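# Carry tube rack through self-closing door to desk

## Task

Move the tube rack from the counter, through the door that swings shut by itself, onto the desk. At the end the rack must stand upright with each tube seated all the way down in a hole, and the door must be closed. The rack and tubes must never touch the floor, or the task fails. One or both robots may be used. Finish with the gripper open and the robot backed away. No robot may fall over or be left tilted, or the task fails.

## Robot and tools

Robots: two identical Hello Robot Stretch 3 units, r1 and r2. Each has a two-wheel differential base (0.33 m long, 0.34 m wide, passive omni wheel at the rear), a mast with a lift, and a single telescoping arm that reaches out to the robot's RIGHT side. The base cannot move sideways; to shift the gripper forward or back you drive the base. Turning in place pivots about the point between the drive wheels, 0.05 m behind the front edge. With the arm in and the wrist folded, a turn sweeps a 0.28 m radius; an unfolded level gripper reaches beyond that. Loose objects may occasionally get a small shove.

Frames: the base frame sits on the floor midway between the drive wheels, x forward, y left, z up. hand_pose is reported in it, located where closed fingertips meet; with all wrist joints at zero its x points up, y back along the arm toward the mast, z toward the rear. The odometry frame is the base frame at scene start. Each robot reports in its own frames, so only images, lidar_m, wrist_depth_mm and head_depth_mm reveal where the two robots are relative to one another.

execute_actions: arguments actions (a list holding one action, or empty to just read state and images) and cameras (list of camera names such as r1_head_camera, r2_wrist_camera, or "all"; omitted or null gives all, [] gives none). An action is an object keyed by "r1" and/or "r2"; each robot entry may hold base, joints, contact_limits. base holds exactly one command: translate_m (metres, relative drive from the current spot, forward positive, -1 to 1) or rotate_rad (radians, relative turn in place, counter-clockwise/left positive, -3.2 to 3.2). joints holds absolute targets by name: lift_m 0 to 1.1 (arm height on mast); arm_m 0 to 0.52 (extension); wrist_yaw_rad -1.345 to 4.42 (0 along the arm, positive toward the front, 3.0 folded over the base); wrist_pitch_rad -1.57 to 0.451 (0 level, negative tips fingers down); wrist_roll_rad -2.911 to 2.911 (0 fingers side by side); gripper_m -0.089 to 0.179 (bigger is wider; real fingertip gap is about 0.007 less when nearly shut, 0.025 less when wide, zero below 0.007); head_pan_rad -3.953 to 1.73 (0 forward, positive left, -1.57 along the arm); head_tilt_rad -1.53 to 0.419 (negative down). contact_limits may hold arm_m: a motor_effort percentage (1 to 100) at which arm motion halts with contact_stop; it also caps holding force until the next action. All motions in one action start together; none lasts over 15 s. Anything left out may still be driving toward an earlier target without the status showing it. Unknown keys or out-of-range values reject the whole call. If a result reports a stop, later calls in that same reply are skipped.

wait: seconds (0 to 10); commands nothing, returns the same state and images. zoom_image: camera plus region [x0, y0, x1, y1] in pixels of that camera's latest full image, at most 504 by 504. finished_scene: scene number; ends the scene permanently and reports success.

Result lines: base_status and joint_status tell how each motion ended: done (for the base, wheels turned the full amount even if slipping), off_target (stopped short, may still push), contact_stop, time_out, torque_fault (old target dropped). on_its_own covers uncommanded parts; "held at" is the held target, not the position. An arm or lift that hits something firmly stops and goes slack until commanded again; a slack lift may sag under load or be pushed up by closing fingers on a surface. Base, wrist and head never auto-stop. A wrist servo pushed hard for several seconds goes limp for 10 s (torque_fault). motor_effort is percent of maximum, positive toward larger joint values, with the peak in brackets; readings carry fixed bias and noise. Positive wheel effort means pushing forward. Rest effort outside its range suggests contact or load. lidar_m: 12 distances from the base origin, 30-degree sectors, 1st straight ahead, counter-clockwise (4th left, 7th behind, 10th right), "-" for nothing; plane 0.17 m up, range 0.15 to 12 m, misses clear objects and thin legs, own parts can block sectors 5, 6, 9, 10. wrist_depth_mm (45 to 1000) and head_depth_mm (280 to 4000, image sideways) are 7x7 median depth grids from top left. base_odometry counts wheel turns only; heading -3.142 to 3.142, left positive; turned_by_wheels and turned_by_imu give turn since last result; base_tilt in degrees, forward/right positive, with a fixed bias up to about 4 degrees.

Speed: the base reaches 0.30 m/s and 1.9 rad/s only with lift_m under 0.30, arm_m under 0.03 and wrist_yaw_rad over 2.54; otherwise 0.10 m/s and 0.63 rad/s.

Gripping: command gripper_m below the object's width; lower squeezes harder, but the stall guard eases off, so heavy items may slip; send a new value to re-squeeze. To let go, go at least 0.02 above the touch value. Neither reading nor status proves a grasp.

Cautions: fold or unfold the wrist only with lift_m 0.32 to 0.95, wrist_pitch_rad -0.4, roll near 0; once folded the lift may go down to 0.25. With yaw below -0.4 keep pitch at -0.5 or lower. Robots pressing on each other fails the run; once bases touch, even millimetres more drive is hard pressing. Two robots given the same drive differ by up to 2.5 cm per metre, which can strain a shared load and tip a robot. Pushing the arm into something solid with the gripper above about 0.45 m, or pushing again after a contact_stop, can tip the robot; so can driving while holding or hooking something fixed, or snagging furniture (worst when reversing). If tilted, reverse in small steps, free the gripper, and drop lift_m near 0.2. Avoid drops, slams and hard hits.

Each tool is called by a JSON object that holds its "api" and its "payload".

## Session

{"api": "execute_actions", "payload": {"actions": []}}

Scene clock: 0.00 s.
r1.base_odometry: x=+0.000 y=+0.000 heading=+0.000 (m, m, rad; r1's odometry frame)
r1.turned_by_wheels: +0.000 (rad since the last result)
r1.turned_by_imu: +0.000 (rad since the last result)
r1.base_tilt: forward=-1.2 right=+1.0 (deg)
r1.lidar_m: 1.35 2.40 2.41 2.88 3.62 3.01 1.92 1.62 1.62 1.28 1.13 1.13
r1.head_depth_mm: 1170 1173 1172 1172 1181 1168 1181 / 1287 1285 1294 1289 1293 1298 1290 / 1434 1429 1435 1442 1441 1445 1439 / 1585 1620 1616 1633 1617 1635 1631 / 1663 1858 1871 1861 1876 1868 1885 / 1652 2130 2187 2147 2196 2214 2110 / 1641 2384 2444 2403 2378 2334 2277
r1.base_status: not commanded
r1.joint_positions: lift_m=+0.535 arm_m=-0.001 wrist_yaw_rad=+2.799 wrist_pitch_rad=-0.537 wrist_roll_rad=-0.013 gripper_m=+0.037 head_pan_rad=-0.001 head_tilt_rad=+0.013
r1.joint_status: not commanded
r1.motor_effort: left_wheel=-1 right_wheel=-2 lift_m=+42 arm_m=+1 wrist_yaw_rad=+0 wrist_pitch_rad=+8 wrist_roll_rad=+0 gripper_m=+0 head_pan_rad=+0 head_tilt_rad=+2 (%)
r1.hand_pose: x=+0.0487 y=+0.0517 z=+0.5218 quat_wxyz=(+0.301, +0.699, +0.070, +0.644) (m; r1's base frame)
r1.wrist_depth_mm: - - - - - - - / - - - - - - - / - - - - - - - / - - - - - - - / 860 873 896 886 896 892 890 / 745 - - 765 788 763 760 / 659 653 660 660 674 668 671
r2.base_odometry: x=+0.000 y=+0.000 heading=+0.000 (m, m, rad; r2's odometry frame)
r2.turned_by_wheels: +0.000 (rad since the last result)
r2.turned_by_imu: +0.000 (rad since the last result)
r2.base_tilt: forward=+0.1 right=+1.0 (deg)
r2.lidar_m: 2.10 2.17 2.93 1.74 2.80 2.01 1.93 1.99 1.88 1.34 1.86 1.88
r2.head_depth_mm: 1873 1964 1981 2010 2021 2034 1969 / 1898 1973 1983 2000 2025 2048 1953 / 1910 1967 1988 2014 2036 2058 1937 / 1948 1967 2001 2020 2043 2071 1930 / 1946 1980 2013 2029 2046 2069 1910 / 1973 1991 2016 2047 2052 2079 1906 / 1982 2084 2099 2127 2137 2164 1891
r2.base_status: not commanded
r2.joint_positions: lift_m=+0.576 arm_m=+0.003 wrist_yaw_rad=+3.081 wrist_pitch_rad=-0.506 wrist_roll_rad=+0.011 gripper_m=+0.037 head_pan_rad=-0.015 head_tilt_rad=-0.012
r2.joint_status: not commanded
r2.motor_effort: left_wheel=+0 right_wheel=+0 lift_m=+23 arm_m=+0 wrist_yaw_rad=+1 wrist_pitch_rad=+6 wrist_roll_rad=+0 gripper_m=+0 head_pan_rad=+1 head_tilt_rad=+3 (%)
r2.hand_pose: x=-0.0083 y=+0.0644 z=+0.5697 quat_wxyz=(+0.199, +0.693, +0.155, +0.675) (m; r2's base frame)
r2.wrist_depth_mm: - - - - - - - / - - - - - - - / - - - - - - - / - - - - - - - / 913 887 887 850 867 863 843 / 768 755 769 754 706 773 714 / 683 672 660 641 647 637 645
pictures: r1_head_camera (sideways: a quarter turn clockwise sets it upright), r1_nav_camera (sideways: a quarter turn counterclockwise sets it upright), r1_wrist_camera, r2_head_camera (sideways: a quarter turn clockwise sets it upright), r2_nav_camera (sideways: a quarter turn counterclockwise sets it upright), r2_wrist_camera
Images, in order (width x height): r1_head_camera 896x504, r1_nav_camera 672x504, r1_wrist_camera 644x364, r2_head_camera 896x504, r2_nav_camera 672x504, r2_wrist_camera 644x364.

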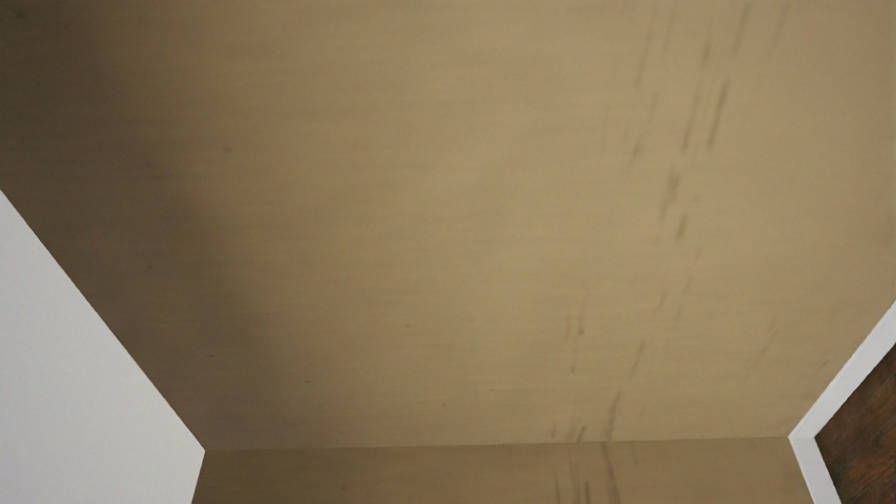

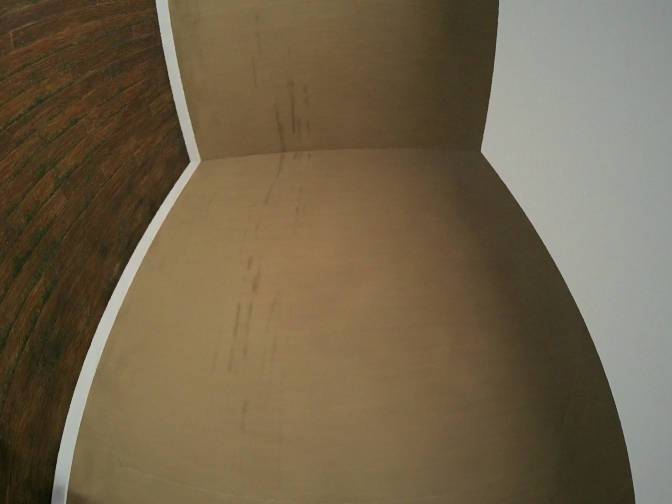

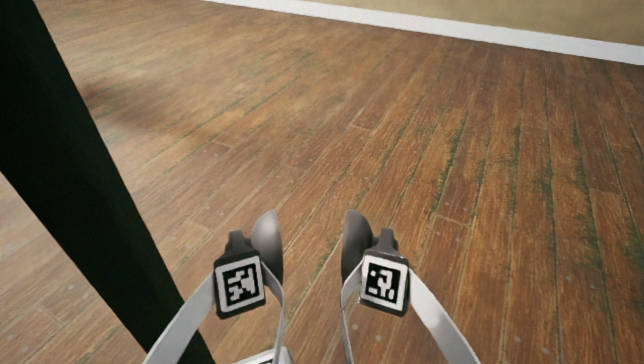

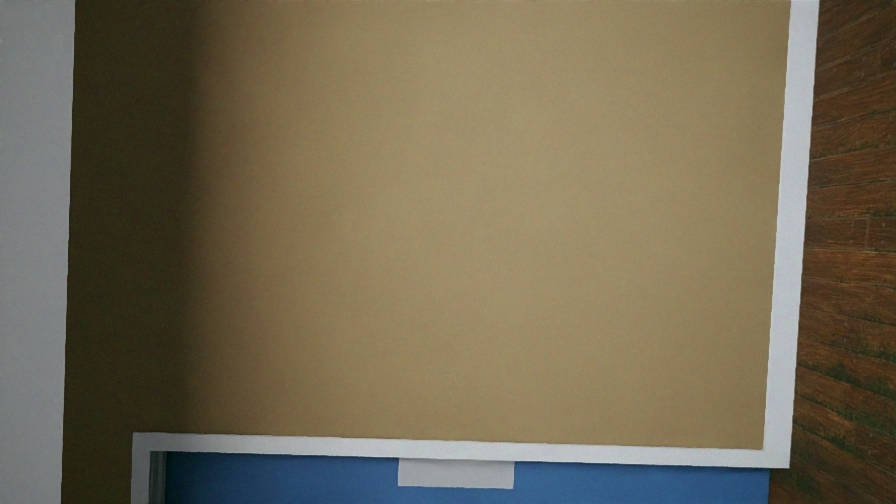

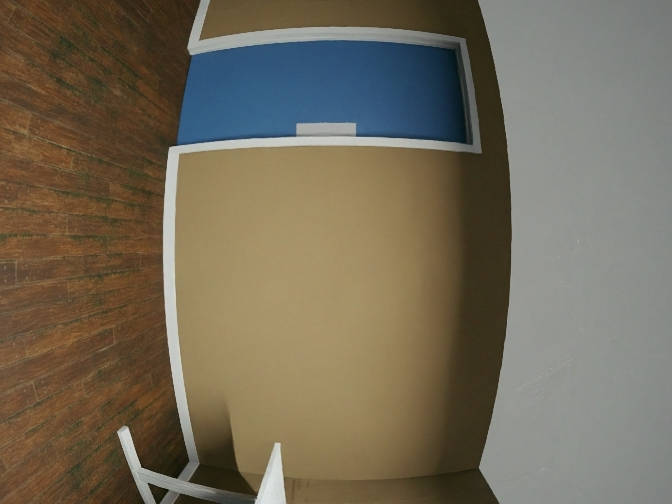

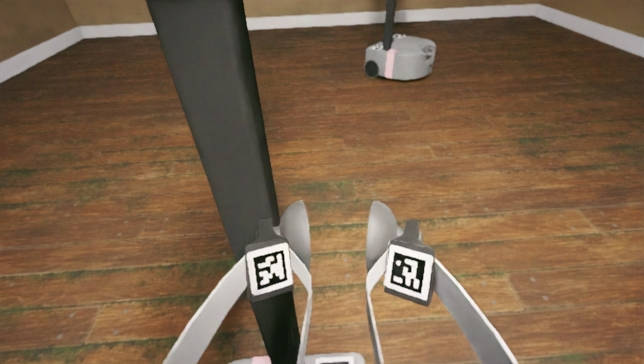

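{"api": "execute_actions", "payload": {"actions": [{"r1":{"base":{"rotate_rad":-2.4},"joints":{"lift_m":0.27,"wrist_yaw_rad":3.0,"wrist_pitch_rad":-0.4,"head_tilt_rad":-0.5,"head_pan_rad":-0.4}},"r2":{"joints":{"head_pan_rad":-1.2,"head_tilt_rad":-0.4}}}], "cameras": ["r1_head_camera","r1_nav_camera","r2_head_camera","r2_nav_camera"]}}

Scene clock: 12.87 s.
r1.base_odometry: x=+0.000 y=+0.000 heading=-2.400 (m, m, rad; r1's odometry frame)
r1.turned_by_wheels: -2.400 (rad since the last result)
r1.turned_by_imu: -2.412 (rad since the last result)
r1.base_tilt: forward=-1.1 right=+1.0 (deg)
r1.lidar_m: 1.62 1.58 1.17 1.13 1.18 1.63 2.41 2.50 1.77 1.87 2.27 1.76
r1.head_depth_mm: 1654 1791 1983 2228 1984 1551 1262 / 1599 1740 1885 2088 1974 1549 1276 / 1589 1731 1885 2109 2014 1558 1275 / 1510 1650 1799 1969 2017 1570 1275 / 1452 1573 1721 1867 1985 1588 1289 / 1414 1491 1623 1731 1845 1585 1287 / 1294 1386 1482 1611 1781 1608 1301
r1.base_status: done
r1.joint_positions: lift_m=+0.271 arm_m=-0.001 wrist_yaw_rad=+2.998 wrist_pitch_rad=-0.423 wrist_roll_rad=-0.013 gripper_m=+0.037 head_pan_rad=-0.393 head_tilt_rad=-0.494
r1.joint_status: all done
r1.motor_effort: left_wheel=+1(8) right_wheel=-2(6) lift_m=+16(36) arm_m=+0(1) wrist_yaw_rad=+2(4) wrist_pitch_rad=+12(15) wrist_roll_rad=+0(0) gripper_m=-1(0) head_pan_rad=-3(35) head_tilt_rad=-2(20) (%)
r1.hand_pose: x=+0.0108 y=+0.0775 z=+0.2825 quat_wxyz=(+0.197, +0.696, +0.100, +0.684) (m; r1's base frame)
r1.wrist_depth_mm: - - - - - - - / - - - - - - - / 964 - 975 979 987 - - / 736 739 749 749 744 750 760 / 594 594 - 596 595 607 604 / 493 516 - - 526 504 505 / - - - - 434 433 429
r2.base_odometry: x=+0.000 y=+0.000 heading=+0.000 (m, m, rad; r2's odometry frame)
r2.turned_by_wheels: +0.000 (rad since the last result)
r2.turned_by_imu: +0.000 (rad since the last result)
r2.base_tilt: forward=+0.0 right=+1.0 (deg)
r2.lidar_m: 2.11 2.17 2.93 1.88 2.80 2.01 1.93 1.99 1.88 1.35 1.86 1.88
r2.head_depth_mm: 1438 1539 1538 1343 1875 1625 1315 / 1500 1596 1530 1863 1983 1581 1311 / 1567 1674 1506 1981 2056 1618 1309 / 1641 1757 1488 2087 2088 1612 1310 / 1710 1844 1479 2237 2096 1603 1299 / 1804 1961 1646 2368 2080 1604 1298 / 1898 2079 1750 2391 2018 1592 1301
r2.base_status: not commanded
r2.joint_positions: lift_m=+0.576 arm_m=+0.003 wrist_yaw_rad=+3.081 wrist_pitch_rad=-0.506 wrist_roll_rad=+0.011 gripper_m=+0.037 head_pan_rad=-1.193 head_tilt_rad=-0.395
r2.joint_status: all done
r2.motor_effort: left_wheel=+0(0) right_wheel=-1(1) lift_m=+23(23) arm_m=+0(0) wrist_yaw_rad=+0(0) wrist_pitch_rad=+6(7) wrist_roll_rad=+0(0) gripper_m=+0(0) head_pan_rad=-3(30) head_tilt_rad=-2(28) (%)
r2.hand_pose: x=-0.0083 y=+0.0644 z=+0.5697 quat_wxyz=(+0.199, +0.693, +0.155, +0.675) (m; r2's base frame)
r2.wrist_depth_mm: - - - - - - - / - - - - - - - / - - - - - - - / - - - - - - - / 912 862 893 867 895 862 841 / 767 773 782 753 734 739 706 / 664 674 665 670 654 655 639
pictures: r1_head_camera (sideways: a quarter turn clockwise sets it upright), r1_nav_camera (sideways: a quarter turn counterclockwise sets it upright), r2_head_camera (sideways: a quarter turn clockwise sets it upright), r2_nav_camera (sideways: a quarter turn counterclockwise sets it upright)
Images, in order (width x height): r1_head_camera 896x504, r1_nav_camera 672x504, r2_head_camera 896x504, r2_nav_camera 672x504.

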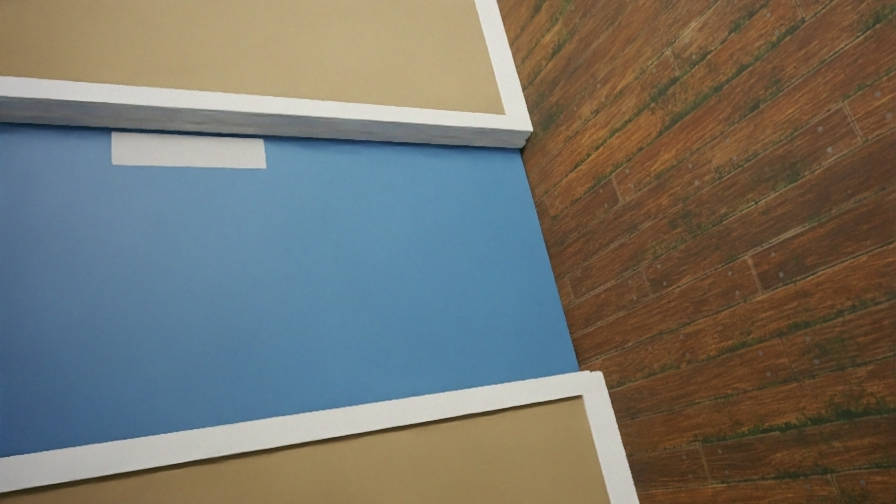

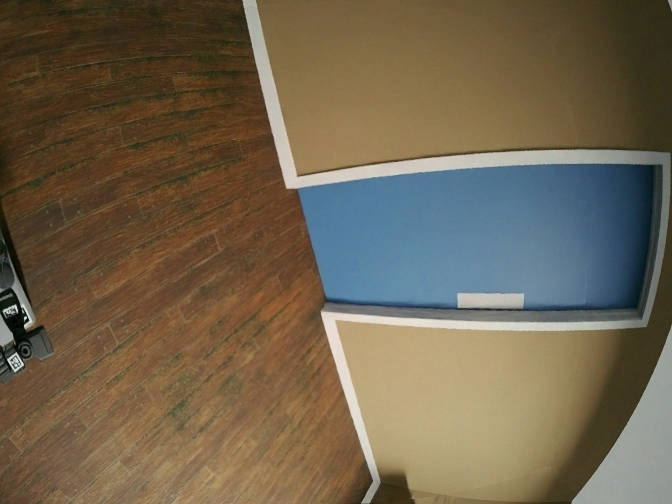

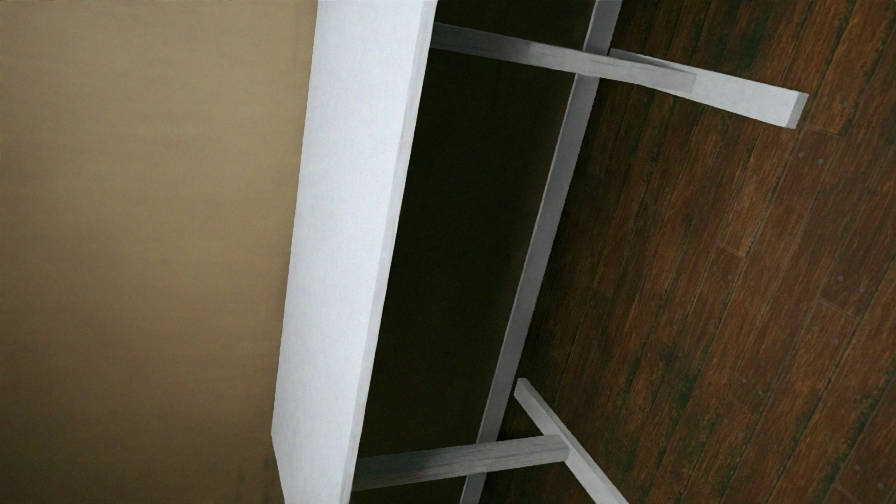

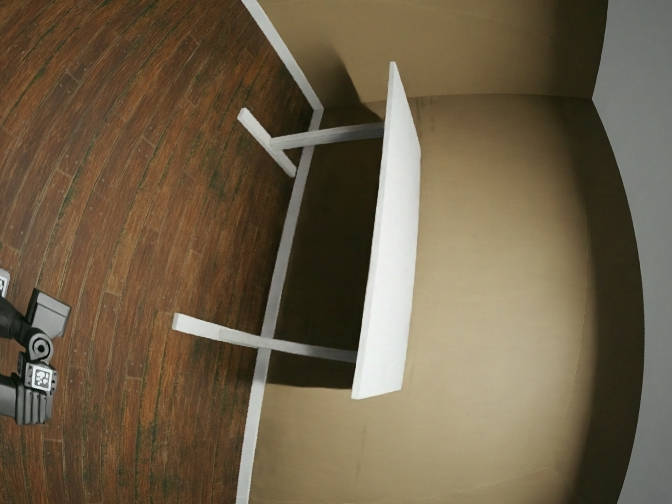

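{"api": "execute_actions", "payload": {"actions": [{"r1":{"base":{"rotate_rad":-0.72},"joints":{"head_pan_rad":0,"head_tilt_rad":-0.8}},"r2":{"base":{"rotate_rad":1.35},"joints":{"lift_m":0.27,"wrist_pitch_rad":-0.4,"head_pan_rad":0,"head_tilt_rad":-0.6}}}], "cameras": []}}

{"api": "execute_actions", "payload": {"actions": [{"r1":{"base":{"translate_m":1}},"r2":{"base":{"translate_m":1}}}], "cameras": []}}

{"api": "execute_actions", "payload": {"actions": [{"r1":{"base":{"rotate_rad":0.72}},"r2":{"base":{"rotate_rad":-1.35}}}], "cameras": []}}

{"api": "execute_actions", "payload": {"actions": [{"r1":{"base":{"translate_m":0.7},"joints":{"lift_m":0.31}},"r2":{"base":{"translate_m":0.4}}}], "cameras": ["r1_nav_camera","r2_head_camera"]}}

Scene clock: 32.77 s.
r1.base_odometry: x=+0.000 y=+0.000 heading=-3.120 (m, m, rad; r1's odometry frame)
r1.turned_by_wheels: -0.720 (rad since the last result)
r1.turned_by_imu: -0.722 (rad since the last result)
r1.base_tilt: forward=-1.1 right=+0.9 (deg)
r1.lidar_m: 1.88 1.62 1.63 1.25 1.13 1.13 1.38 2.40 2.41 2.93 1.87 2.86
r1.head_depth_mm: 2515 2853 2303 1827 1494 1280 1115 / 2218 2631 2316 1829 1506 1288 1109 / 1984 2293 2322 1835 1516 1277 1116 / 1821 2083 2264 1834 1513 1292 1121 / 1687 1907 2170 1836 1517 1283 1126 / 1616 1821 2019 1851 1524 1298 1122 / 1502 1664 1888 1847 1520 1296 1125
r1.base_status: done
r1.joint_positions: lift_m=+0.271 arm_m=-0.001 wrist_yaw_rad=+2.998 wrist_pitch_rad=-0.422 wrist_roll_rad=-0.013 gripper_m=+0.037 head_pan_rad=-0.007 head_tilt_rad=-0.790
r1.joint_status: all done
r1.motor_effort: left_wheel=+1(7) right_wheel=-3(7) lift_m=+16(16) arm_m=+0(0) wrist_yaw_rad=+2(2) wrist_pitch_rad=+12(12) wrist_roll_rad=+0(0) gripper_m=-1(0) head_pan_rad=+5(40) head_tilt_rad=-3(18) (%)
r1.hand_pose: x=+0.0108 y=+0.0775 z=+0.2825 quat_wxyz=(+0.197, +0.696, +0.100, +0.684) (m; r1's base frame)
r1.wrist_depth_mm: 866 - - - - - - / 929 - - - - - - / 923 - 968 977 992 - - / 737 736 749 749 749 760 755 / 596 594 - 597 604 603 608 / 495 509 - - 518 510 507 / - - - - 428 430 432
r2.base_odometry: x=+0.000 y=+0.000 heading=+1.350 (m, m, rad; r2's odometry frame)
r2.turned_by_wheels: +1.350 (rad since the last result)
r2.turned_by_imu: +1.367 (rad since the last result)
r2.base_tilt: forward=+0.0 right=+1.0 (deg)
r2.lidar_m: 1.87 2.98 2.21 1.93 1.93 2.07 1.80 1.35 1.88 2.11 2.11 2.56
r2.head_depth_mm: 2589 2925 2986 2153 1681 1382 1173 / 2542 2851 3015 2160 1690 1385 1176 / 2473 2809 2833 2117 1685 1384 1174 / 2480 2776 2553 2068 1677 1380 1175 / 2417 2687 2885 2147 1683 1377 1171 / 2396 2643 2818 2140 1680 1374 1170 / 2354 2597 2778 2138 1670 1375 1167
r2.base_status: done
r2.joint_positions: lift_m=+0.271 arm_m=+0.003 wrist_yaw_rad=+3.081 wrist_pitch_rad=-0.420 wrist_roll_rad=+0.011 gripper_m=+0.037 head_pan_rad=-0.007 head_tilt_rad=-0.593
r2.joint_status: all done
r2.motor_effort: left_wheel=-3(8) right_wheel=+3(7) lift_m=+12(20) arm_m=-1(0) wrist_yaw_rad=+0(0) wrist_pitch_rad=+9(10) wrist_roll_rad=+0(0) gripper_m=+0(0) head_pan_rad=+3(31) head_tilt_rad=-4(21) (%)
r2.hand_pose: x=-0.0076 y=+0.0761 z=+0.2828 quat_wxyz=(+0.169, +0.699, +0.125, +0.683) (m; r2's base frame)
r2.wrist_depth_mm: - - - - - - - / - - - - - - - / 951 931 - 893 851 837 868 / 700 699 706 680 655 673 660 / 576 573 541 548 569 539 530 / 482 495 - - - 453 454 / 422 - - - 395 394 392
pictures: none
No camera images: the call's "cameras" was empty. Leave "cameras" out to get every camera's image.

Scene clock: 37.77 s.
r1.base_odometry: x=-1.000 y=-0.022 heading=-3.120 (m, m, rad; r1's odometry frame)
r1.turned_by_wheels: +0.000 (rad since the last result)
r1.turned_by_imu: +0.004 (rad since the last result)
r1.base_tilt: forward=-1.2 right=+1.0 (deg)
r1.lidar_m: 0.96 0.94 0.95 1.05 1.77 1.78 2.16 3.15 0.99 3.33 2.53 1.51
r1.head_depth_mm: 1299 1556 1930 1798 1489 1275 1110 / 1158 1359 1644 1809 1504 1281 1116 / 1042 1202 1411 1688 1502 1289 1111 / 952 1087 1255 1500 1528 1285 1119 / 875 987 1121 1298 1485 1289 1124 / 795 896 1052 1254 1447 1305 1124 / 796 906 1017 1150 1327 1304 1130
r1.base_status: done
r1.joint_positions: lift_m=+0.271 arm_m=-0.001 wrist_yaw_rad=+2.999 wrist_pitch_rad=-0.422 wrist_roll_rad=-0.013 gripper_m=+0.037 head_pan_rad=-0.007 head_tilt_rad=-0.791
r1.joint_status: not commanded
r1.motor_effort: left_wheel=+0(10) right_wheel=-3(6) lift_m=+16(16) arm_m=+0(0) wrist_yaw_rad=+1(3) wrist_pitch_rad=+12(12) wrist_roll_rad=-1(0) gripper_m=+0(0) head_pan_rad=+4(5) head_tilt_rad=-3(3) (%)
r1.hand_pose: x=+0.0107 y=+0.0776 z=+0.2826 quat_wxyz=(+0.197, +0.696, +0.100, +0.684) (m; r1's base frame)
r1.wrist_depth_mm: - - - - 939 834 732 / - - - - - 892 762 / 970 - 989 973 992 926 804 / 737 735 750 747 749 747 755 / 589 593 - 600 598 607 605 / 493 509 - - 520 504 500 / - - - - 432 436 430
r2.base_odometry: x=+0.219 y=+0.976 heading=+1.350 (m, m, rad; r2's odometry frame)
r2.turned_by_wheels: +0.000 (rad since the last result)
r2.turned_by_imu: +0.003 (rad since the last result)
r2.base_tilt: forward=+0.0 right=+1.0 (deg)
r2.lidar_m: 2.01 2.01 2.36 2.17 2.17 2.54 2.32 2.55 2.14 1.87 1.00 2.19
r2.head_depth_mm: 1753 1959 2234 2170 1692 1385 1174 / 1718 1924 2181 2147 1676 1386 1169 / 1684 1884 2132 2141 1684 1382 1177 / 1658 1863 2087 2145 1675 1383 1177 / 1639 1824 2040 2151 1665 1380 1174 / 1609 1789 2002 2141 1673 1378 1168 / 1591 1752 1993 2118 1669 1369 1165
r2.base_status: done
r2.joint_positions: lift_m=+0.271 arm_m=+0.003 wrist_yaw_rad=+3.081 wrist_pitch_rad=-0.419 wrist_roll_rad=+0.011 gripper_m=+0.037 head_pan_rad=-0.007 head_tilt_rad=-0.594
r2.joint_status: not commanded
r2.motor_effort: left_wheel=-3(8) right_wheel=+3(12) lift_m=+12(12) arm_m=-1(1) wrist_yaw_rad=+0(0) wrist_pitch_rad=+8(9) wrist_roll_rad=+0(0) gripper_m=+0(1) head_pan_rad=+3(1) head_tilt_rad=-3(3) (%)
r2.hand_pose: x=-0.0076 y=+0.0762 z=+0.2830 quat_wxyz=(+0.169, +0.699, +0.125, +0.683) (m; r2's base frame)
r2.wrist_depth_mm: - - - - - - - / - - - - - - - / 963 902 - 893 845 863 845 / 718 689 692 681 692 659 657 / 567 569 545 550 561 543 536 / 475 495 - - - 455 450 / 424 - - - 398 393 383
pictures: none
No camera images: the call's "cameras" was empty. Leave "cameras" out to get every camera's image.

Scene clock: 39.73 s.
r1.base_odometry: x=-1.000 y=-0.022 heading=-2.400 (m, m, rad; r1's odometry frame)
r1.turned_by_wheels: +0.720 (rad since the last result)
r1.turned_by_imu: +0.723 (rad since the last result)
r1.base_tilt: forward=-1.1 right=+1.1 (deg)
r1.lidar_m: 0.94 0.95 1.24 1.77 1.85 2.56 0.99 3.30 2.78 2.98 1.20 0.96
r1.head_depth_mm: 776 891 1040 1204 1397 1278 1112 / 771 883 1028 1239 1446 1273 1120 / 772 883 1031 1233 1432 1291 1112 / 773 881 1025 1239 1432 1285 1124 / 767 881 1027 1239 1452 1296 1121 / 769 880 1021 1221 1442 1305 1124 / 769 878 1021 1163 1388 1302 1131
r1.base_status: done
r1.joint_positions: lift_m=+0.271 arm_m=-0.001 wrist_yaw_rad=+2.999 wrist_pitch_rad=-0.422 wrist_roll_rad=-0.013 gripper_m=+0.037 head_pan_rad=-0.007 head_tilt_rad=-0.791
r1.joint_status: not commanded
r1.motor_effort: left_wheel=-3(7) right_wheel=+1(5) lift_m=+17(16) arm_m=+0(0) wrist_yaw_rad=+1(2) wrist_pitch_rad=+12(12) wrist_roll_rad=+0(0) gripper_m=+0(0) head_pan_rad=+4(3) head_tilt_rad=-2(3) (%)
r1.hand_pose: x=+0.0107 y=+0.0776 z=+0.2826 quat_wxyz=(+0.197, +0.696, +0.100, +0.684) (m; r1's base frame)
r1.wrist_depth_mm: - - - - - - 899 / - - - - - - 886 / 963 - 974 999 - 997 868 / 738 738 742 759 747 745 757 / 591 593 - 599 605 605 605 / 495 518 - - 521 500 503 / - - - - 429 431 432
r2.base_odometry: x=+0.219 y=+0.976 heading=+0.000 (m, m, rad; r2's odometry frame)
r2.turned_by_wheels: -1.350 (rad since the last result)
r2.turned_by_imu: -1.363 (rad since the last result)
r2.base_tilt: forward=+0.1 right=+1.0 (deg)
r2.lidar_m: 1.00 0.98 2.10 2.01 2.08 2.26 2.17 2.24 2.89 2.32 2.55 1.95
r2.head_depth_mm: 1495 1663 1883 2053 1692 1384 1174 / 1528 1673 1878 2065 1688 1379 1176 / 1583 1758 1961 2114 1687 1386 1172 / 1590 1777 2015 2149 1578 1346 1173 / 1595 1782 2018 2134 1388 1273 1169 / 1609 1804 2023 2047 1112 1310 1170 / 1534 1643 1868 2060 1622 1371 1169
r2.base_status: done
r2.joint_positions: lift_m=+0.271 arm_m=+0.003 wrist_yaw_rad=+3.081 wrist_pitch_rad=-0.419 wrist_roll_rad=+0.011 gripper_m=+0.037 head_pan_rad=-0.007 head_tilt_rad=-0.594
r2.joint_status: not commanded
r2.motor_effort: left_wheel=+2(10) right_wheel=-4(10) lift_m=+13(12) arm_m=-1(0) wrist_yaw_rad=+0(1) wrist_pitch_rad=+9(9) wrist_roll_rad=+0(0) gripper_m=+0(0) head_pan_rad=+3(3) head_tilt_rad=-3(3) (%)
r2.hand_pose: x=-0.0076 y=+0.0762 z=+0.2830 quat_wxyz=(+0.169, +0.699, +0.125, +0.683) (m; r2's base frame)
r2.wrist_depth_mm: - - - - - - - / - - - - - - - / 975 902 - 925 906 859 848 / 713 693 695 676 672 654 661 / 564 555 557 551 559 543 541 / 482 483 - - - 456 452 / 423 - - - 393 391 385
pictures: none
No camera images: the call's "cameras" was empty. Leave "cameras" out to get every camera's image.

Scene clock: 47.63 s.
r1.base_odometry: x=-1.516 y=-0.495 heading=-2.400 (m, m, rad; r1's odometry frame)
r1.turned_by_wheels: +0.000 (rad since the last result)
r1.turned_by_imu: +0.003 (rad since the last result)
r1.base_tilt: forward=-1.1 right=+1.0 (deg)
r1.lidar_m: 0.24 0.25 0.35 0.69 1.84 2.55 1.29 4.03 3.09 0.60 0.34 0.25
r1.head_depth_mm: - - - 292 339 453 685 / - - - 291 338 451 679 / - - - 290 337 449 678 / - - - 290 336 448 672 / - - - 290 336 447 669 / - - - 289 335 445 669 / - - - 288 335 443 665
r1.base_status: done
r1.joint_positions: lift_m=+0.309 arm_m=-0.001 wrist_yaw_rad=+2.999 wrist_pitch_rad=-0.421 wrist_roll_rad=-0.013 gripper_m=+0.037 head_pan_rad=-0.007 head_tilt_rad=-0.791
r1.joint_status: all done
r1.motor_effort: left_wheel=-3(10) right_wheel=+1(6) lift_m=+65(70) arm_m=+0(0) wrist_yaw_rad=+2(1) wrist_pitch_rad=+12(12) wrist_roll_rad=+0(1) gripper_m=+0(1) head_pan_rad=+4(4) head_tilt_rad=-3(3) (%)
r1.hand_pose: x=+0.0106 y=+0.0776 z=+0.3211 quat_wxyz=(+0.197, +0.696, +0.100, +0.684) (m; r1's base frame)
r1.wrist_depth_mm: - - - - 441 350 251 / - - - - 483 355 254 / - - - 954 518 362 256 / 808 809 802 779 572 369 260 / 653 661 - 665 588 376 263 / 547 545 - 547 548 382 266 / 464 - - - 472 386 269
r2.base_odometry: x=+0.619 y=+0.976 heading=+0.000 (m, m, rad; r2's odometry frame)
r2.turned_by_wheels: +0.000 (rad since the last result)
r2.turned_by_imu: +0.002 (rad since the last result)
r2.base_tilt: forward=-0.1 right=+1.0 (deg)
r2.lidar_m: 1.30 1.27 2.07 2.01 2.08 2.66 2.57 2.65 2.88 2.37 2.11 1.53
r2.head_depth_mm: 1168 1305 1467 1680 1687 1387 1171 / 1211 1345 1489 1692 1686 1382 1175 / 1253 1392 1574 1784 1678 1377 1175 / 1261 1405 1590 1784 1582 1379 1172 / 1265 1414 1601 1677 1523 1379 1168 / 1261 1381 1578 1571 1575 1382 1169 / 1270 1428 1597 1788 1677 1376 1169
r2.base_status: done
r2.joint_positions: lift_m=+0.271 arm_m=+0.003 wrist_yaw_rad=+3.081 wrist_pitch_rad=-0.419 wrist_roll_rad=+0.011 gripper_m=+0.037 head_pan_rad=-0.007 head_tilt_rad=-0.594
r2.joint_status: not commanded
r2.motor_effort: left_wheel=+2(11) right_wheel=-4(10) lift_m=+12(13) arm_m=-1(1) wrist_yaw_rad=+0(0) wrist_pitch_rad=+8(8) wrist_roll_rad=+0(0) gripper_m=+0(0) head_pan_rad=+2(2) head_tilt_rad=-3(3) (%)
r2.hand_pose: x=-0.0076 y=+0.0762 z=+0.2830 quat_wxyz=(+0.169, +0.699, +0.125, +0.683) (m; r2's base frame)
r2.wrist_depth_mm: - - - - - - - / - - - - - - - / 941 935 - 916 872 868 841 / 708 711 693 676 670 661 648 / 557 562 549 550 567 534 536 / 475 481 - - - 461 454 / 421 - - - 393 389 386
pictures: r1_nav_camera (sideways: a quarter turn counterclockwise sets it upright), r2_head_camera (sideways: a quarter turn clockwise sets it upright)
Images, in order (width x height): r1_nav_camera 672x504, r2_head_camera 896x504.

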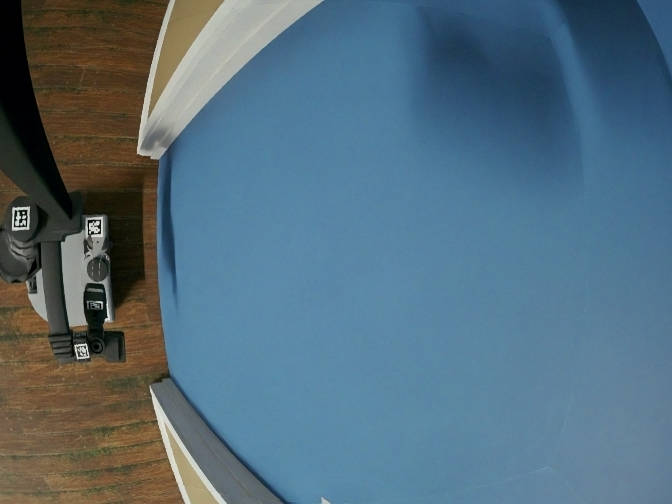

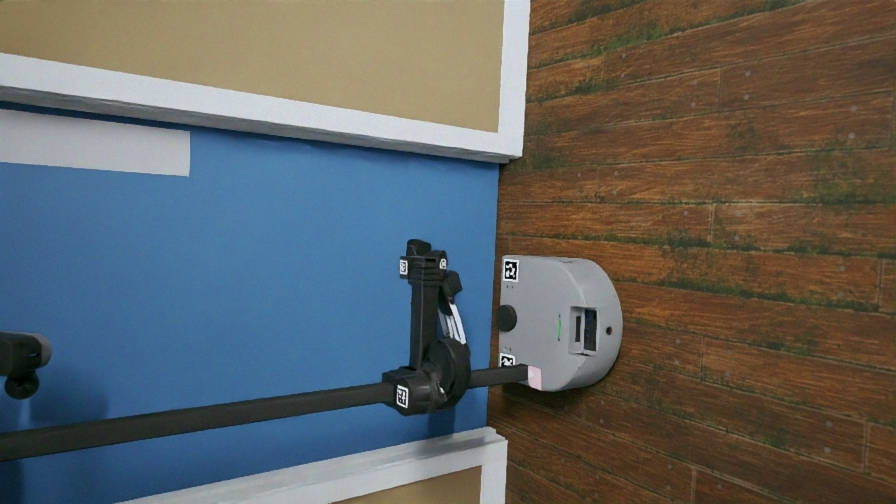

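{"api": "execute_actions", "payload": {"actions": [{"r1":{"base":{"translate_m":0.2}}}], "cameras": []}}

{"api": "execute_actions", "payload": {"actions": [{"r1":{"base":{"translate_m":0.5}}}], "cameras": ["r1_nav_camera","r2_head_camera"]}}

Scene clock: 56.57 s.
r1.base_odometry: x=-1.663 y=-0.630 heading=-2.399 (m, m, rad; r1's odometry frame)
r1.turned_by_wheels: +0.001 (rad since the last result)
r1.turned_by_imu: -0.061 (rad since the last result)
r1.base_tilt: forward=-1.2 right=+1.0 (deg)
r1.lidar_m: - - 0.15 0.19 1.80 2.40 1.47 4.16 3.16 0.27 0.15 -
r1.head_depth_mm: - - - - - - - / - - - - - - - / - - - - - - - / - - - - - - - / - - - - - - - / - - - - - - - / - - - - - - -
r1.base_status: translate_m off_target (by the wheels' count: +0.1998 of +0.2000)
r1.joint_positions: lift_m=+0.309 arm_m=-0.001 wrist_yaw_rad=+2.999 wrist_pitch_rad=-0.421 wrist_roll_rad=-0.013 gripper_m=+0.037 head_pan_rad=+0.009 head_tilt_rad=-0.800
r1.joint_status: not commanded
r1.on_its_own: left_wheel is at rest, and its effort (+30) is outside its rest range (-18 to +18)
r1.motor_effort: left_wheel=+30(37) right_wheel=+6(29) lift_m=+64(64) arm_m=+0(0) wrist_yaw_rad=+1(2) wrist_pitch_rad=+12(12) wrist_roll_rad=+0(0) gripper_m=+0(1) head_pan_rad=-6(9) head_tilt_rad=+0(3) (%)
r1.hand_pose: x=+0.0106 y=+0.0777 z=+0.3212 quat_wxyz=(+0.196, +0.696, +0.100, +0.684) (m; r1's base frame)
r1.wrist_depth_mm: - - 422 293 132 85 62 / - - 460 315 137 87 64 / - - 511 345 141 89 65 / 801 817 748 378 147 91 66 / 648 657 - 540 142 93 67 / 542 556 - 484 133 95 68 / 470 - - - 184 97 69
r2.base_odometry: x=+0.619 y=+0.976 heading=+0.000 (m, m, rad; r2's odometry frame)
r2.turned_by_wheels: +0.000 (rad since the last result)
r2.turned_by_imu: +0.000 (rad since the last result)
r2.base_tilt: forward=+0.0 right=+1.0 (deg)
r2.lidar_m: 1.47 1.46 2.06 2.01 2.08 2.67 2.57 2.66 2.88 2.36 2.10 1.53
r2.head_depth_mm: 1170 1305 1472 1677 1685 1387 1178 / 1214 1347 1489 1689 1675 1385 1170 / 1250 1399 1582 1783 1686 1382 1168 / 1259 1407 1583 1785 1668 1376 1174 / 1268 1415 1564 1738 1624 1382 1173 / 1236 1384 1559 1831 1672 1374 1171 / 1278 1424 1586 1794 1665 1371 1170
r2.base_status: not commanded
r2.joint_positions: lift_m=+0.271 arm_m=+0.003 wrist_yaw_rad=+3.081 wrist_pitch_rad=-0.419 wrist_roll_rad=+0.011 gripper_m=+0.037 head_pan_rad=-0.007 head_tilt_rad=-0.594
r2.joint_status: not commanded
r2.motor_effort: left_wheel=+2(2) right_wheel=-5(4) lift_m=+12(13) arm_m=+0(0) wrist_yaw_rad=+0(0) wrist_pitch_rad=+9(9) wrist_roll_rad=+0(0) gripper_m=+1(0) head_pan_rad=+1(3) head_tilt_rad=-2(3) (%)
r2.hand_pose: x=-0.0076 y=+0.0762 z=+0.2830 quat_wxyz=(+0.169, +0.699, +0.125, +0.683) (m; r2's base frame)
r2.wrist_depth_mm: - - - - - - - / - - - - - - - / 935 901 - 876 863 855 843 / 712 698 702 677 669 658 647 / 558 567 545 559 558 542 530 / 480 485 - - - 446 447 / 423 - - - 399 393 389
pictures: none
No camera images: the call's "cameras" was empty. Leave "cameras" out to get every camera's image.

Scene clock: 62.50 s.
r1.base_odometry: x=-2.031 y=-0.968 heading=-2.398 (m, m, rad; r1's odometry frame)
r1.turned_by_wheels: +0.001 (rad since the last result)
r1.turned_by_imu: +0.000 (rad since the last result)
r1.base_tilt: forward=-1.2 right=+0.9 (deg)
r1.lidar_m: - - 0.15 0.19 1.80 2.39 1.47 4.14 3.16 0.27 0.15 -
r1.head_depth_mm: - - - - - - - / - - - - - - - / - - - - - - - / - - - - - - - / - - - - - - - / - - - - - - - / - - - - - - -
r1.base_status: translate_m off_target (by the wheels' count: +0.4998 of +0.5000)
r1.joint_positions: lift_m=+0.309 arm_m=-0.001 wrist_yaw_rad=+2.999 wrist_pitch_rad=-0.421 wrist_roll_rad=-0.013 gripper_m=+0.037 head_pan_rad=+0.011 head_tilt_rad=-0.800
r1.joint_status: not commanded
r1.on_its_own: left_wheel is at rest, and its effort (+38) is outside its rest range (-18 to +18)
r1.motor_effort: left_wheel=+38(38) right_wheel=+5(6) lift_m=+64(64) arm_m=+0(0) wrist_yaw_rad=+1(2) wrist_pitch_rad=+12(12) wrist_roll_rad=-1(0) gripper_m=+0(0) head_pan_rad=-7(7) head_tilt_rad=+0(0) (%)
r1.hand_pose: x=+0.0106 y=+0.0777 z=+0.3212 quat_wxyz=(+0.196, +0.696, +0.100, +0.684) (m; r1's base frame)
r1.wrist_depth_mm: - - 421 291 131 85 62 / - - 461 316 136 87 64 / - - 516 343 141 89 65 / 807 809 747 377 146 91 66 / 649 655 - 537 142 93 67 / 545 543 - 482 133 95 68 / 463 - - - 183 97 69
r2.base_odometry: x=+0.619 y=+0.976 heading=+0.000 (m, m, rad; r2's odometry frame)
r2.turned_by_wheels: +0.000 (rad since the last result)
r2.turned_by_imu: +0.000 (rad since the last result)
r2.base_tilt: forward=+0.0 right=+1.0 (deg)
r2.lidar_m: 1.47 1.46 2.06 2.01 2.09 2.68 2.57 2.66 2.89 2.37 2.10 1.53
r2.head_depth_mm: 1170 1298 1477 1681 1687 1384 1175 / 1211 1343 1491 1697 1684 1380 1175 / 1253 1395 1578 1772 1679 1382 1170 / 1260 1406 1579 1790 1654 1380 1171 / 1267 1412 1569 1744 1636 1373 1168 / 1243 1384 1561 1827 1680 1375 1173 / 1280 1424 1591 1800 1668 1371 1167
r2.base_status: not commanded
r2.joint_positions: lift_m=+0.271 arm_m=+0.003 wrist_yaw_rad=+3.081 wrist_pitch_rad=-0.419 wrist_roll_rad=+0.011 gripper_m=+0.037 head_pan_rad=-0.007 head_tilt_rad=-0.594
r2.joint_status: not commanded
r2.motor_effort: left_wheel=+2(2) right_wheel=-4(4) lift_m=+13(13) arm_m=-1(0) wrist_yaw_rad=-1(0) wrist_pitch_rad=+9(8) wrist_roll_rad=+0(0) gripper_m=-1(0) head_pan_rad=+2(2) head_tilt_rad=-3(3) (%)
r2.hand_pose: x=-0.0076 y=+0.0762 z=+0.2830 quat_wxyz=(+0.169, +0.699, +0.125, +0.683) (m; r2's base frame)
r2.wrist_depth_mm: - - - - - - - / - - - - - - - / 975 919 - 901 859 855 838 / 701 697 698 671 676 659 645 / 572 573 551 548 575 538 524 / 472 489 - - - 454 450 / 425 - - - 392 390 389
pictures: r1_nav_camera (sideways: a quarter turn counterclockwise sets it upright), r2_head_camera (sideways: a quarter turn clockwise sets it upright)
Images, in order (width x height): r1_nav_camera 672x504, r2_head_camera 896x504.

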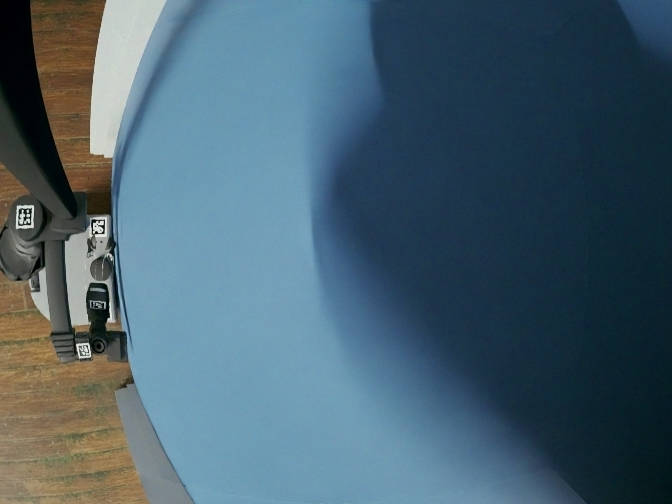

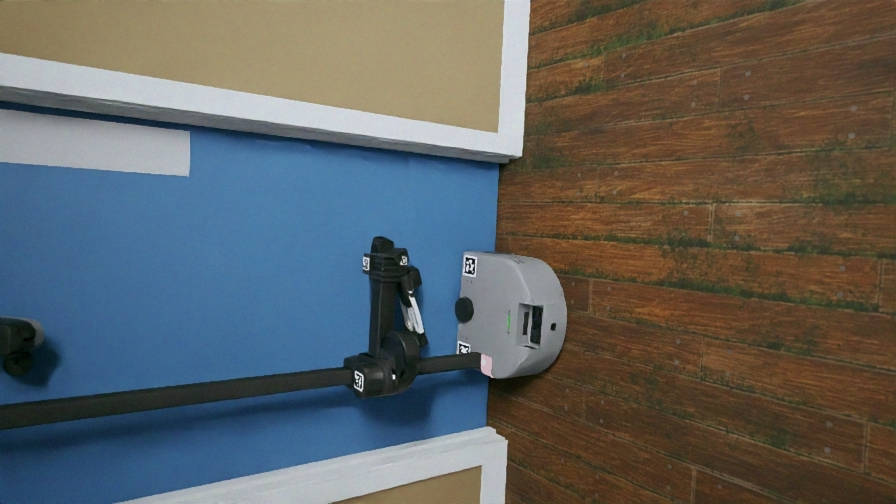

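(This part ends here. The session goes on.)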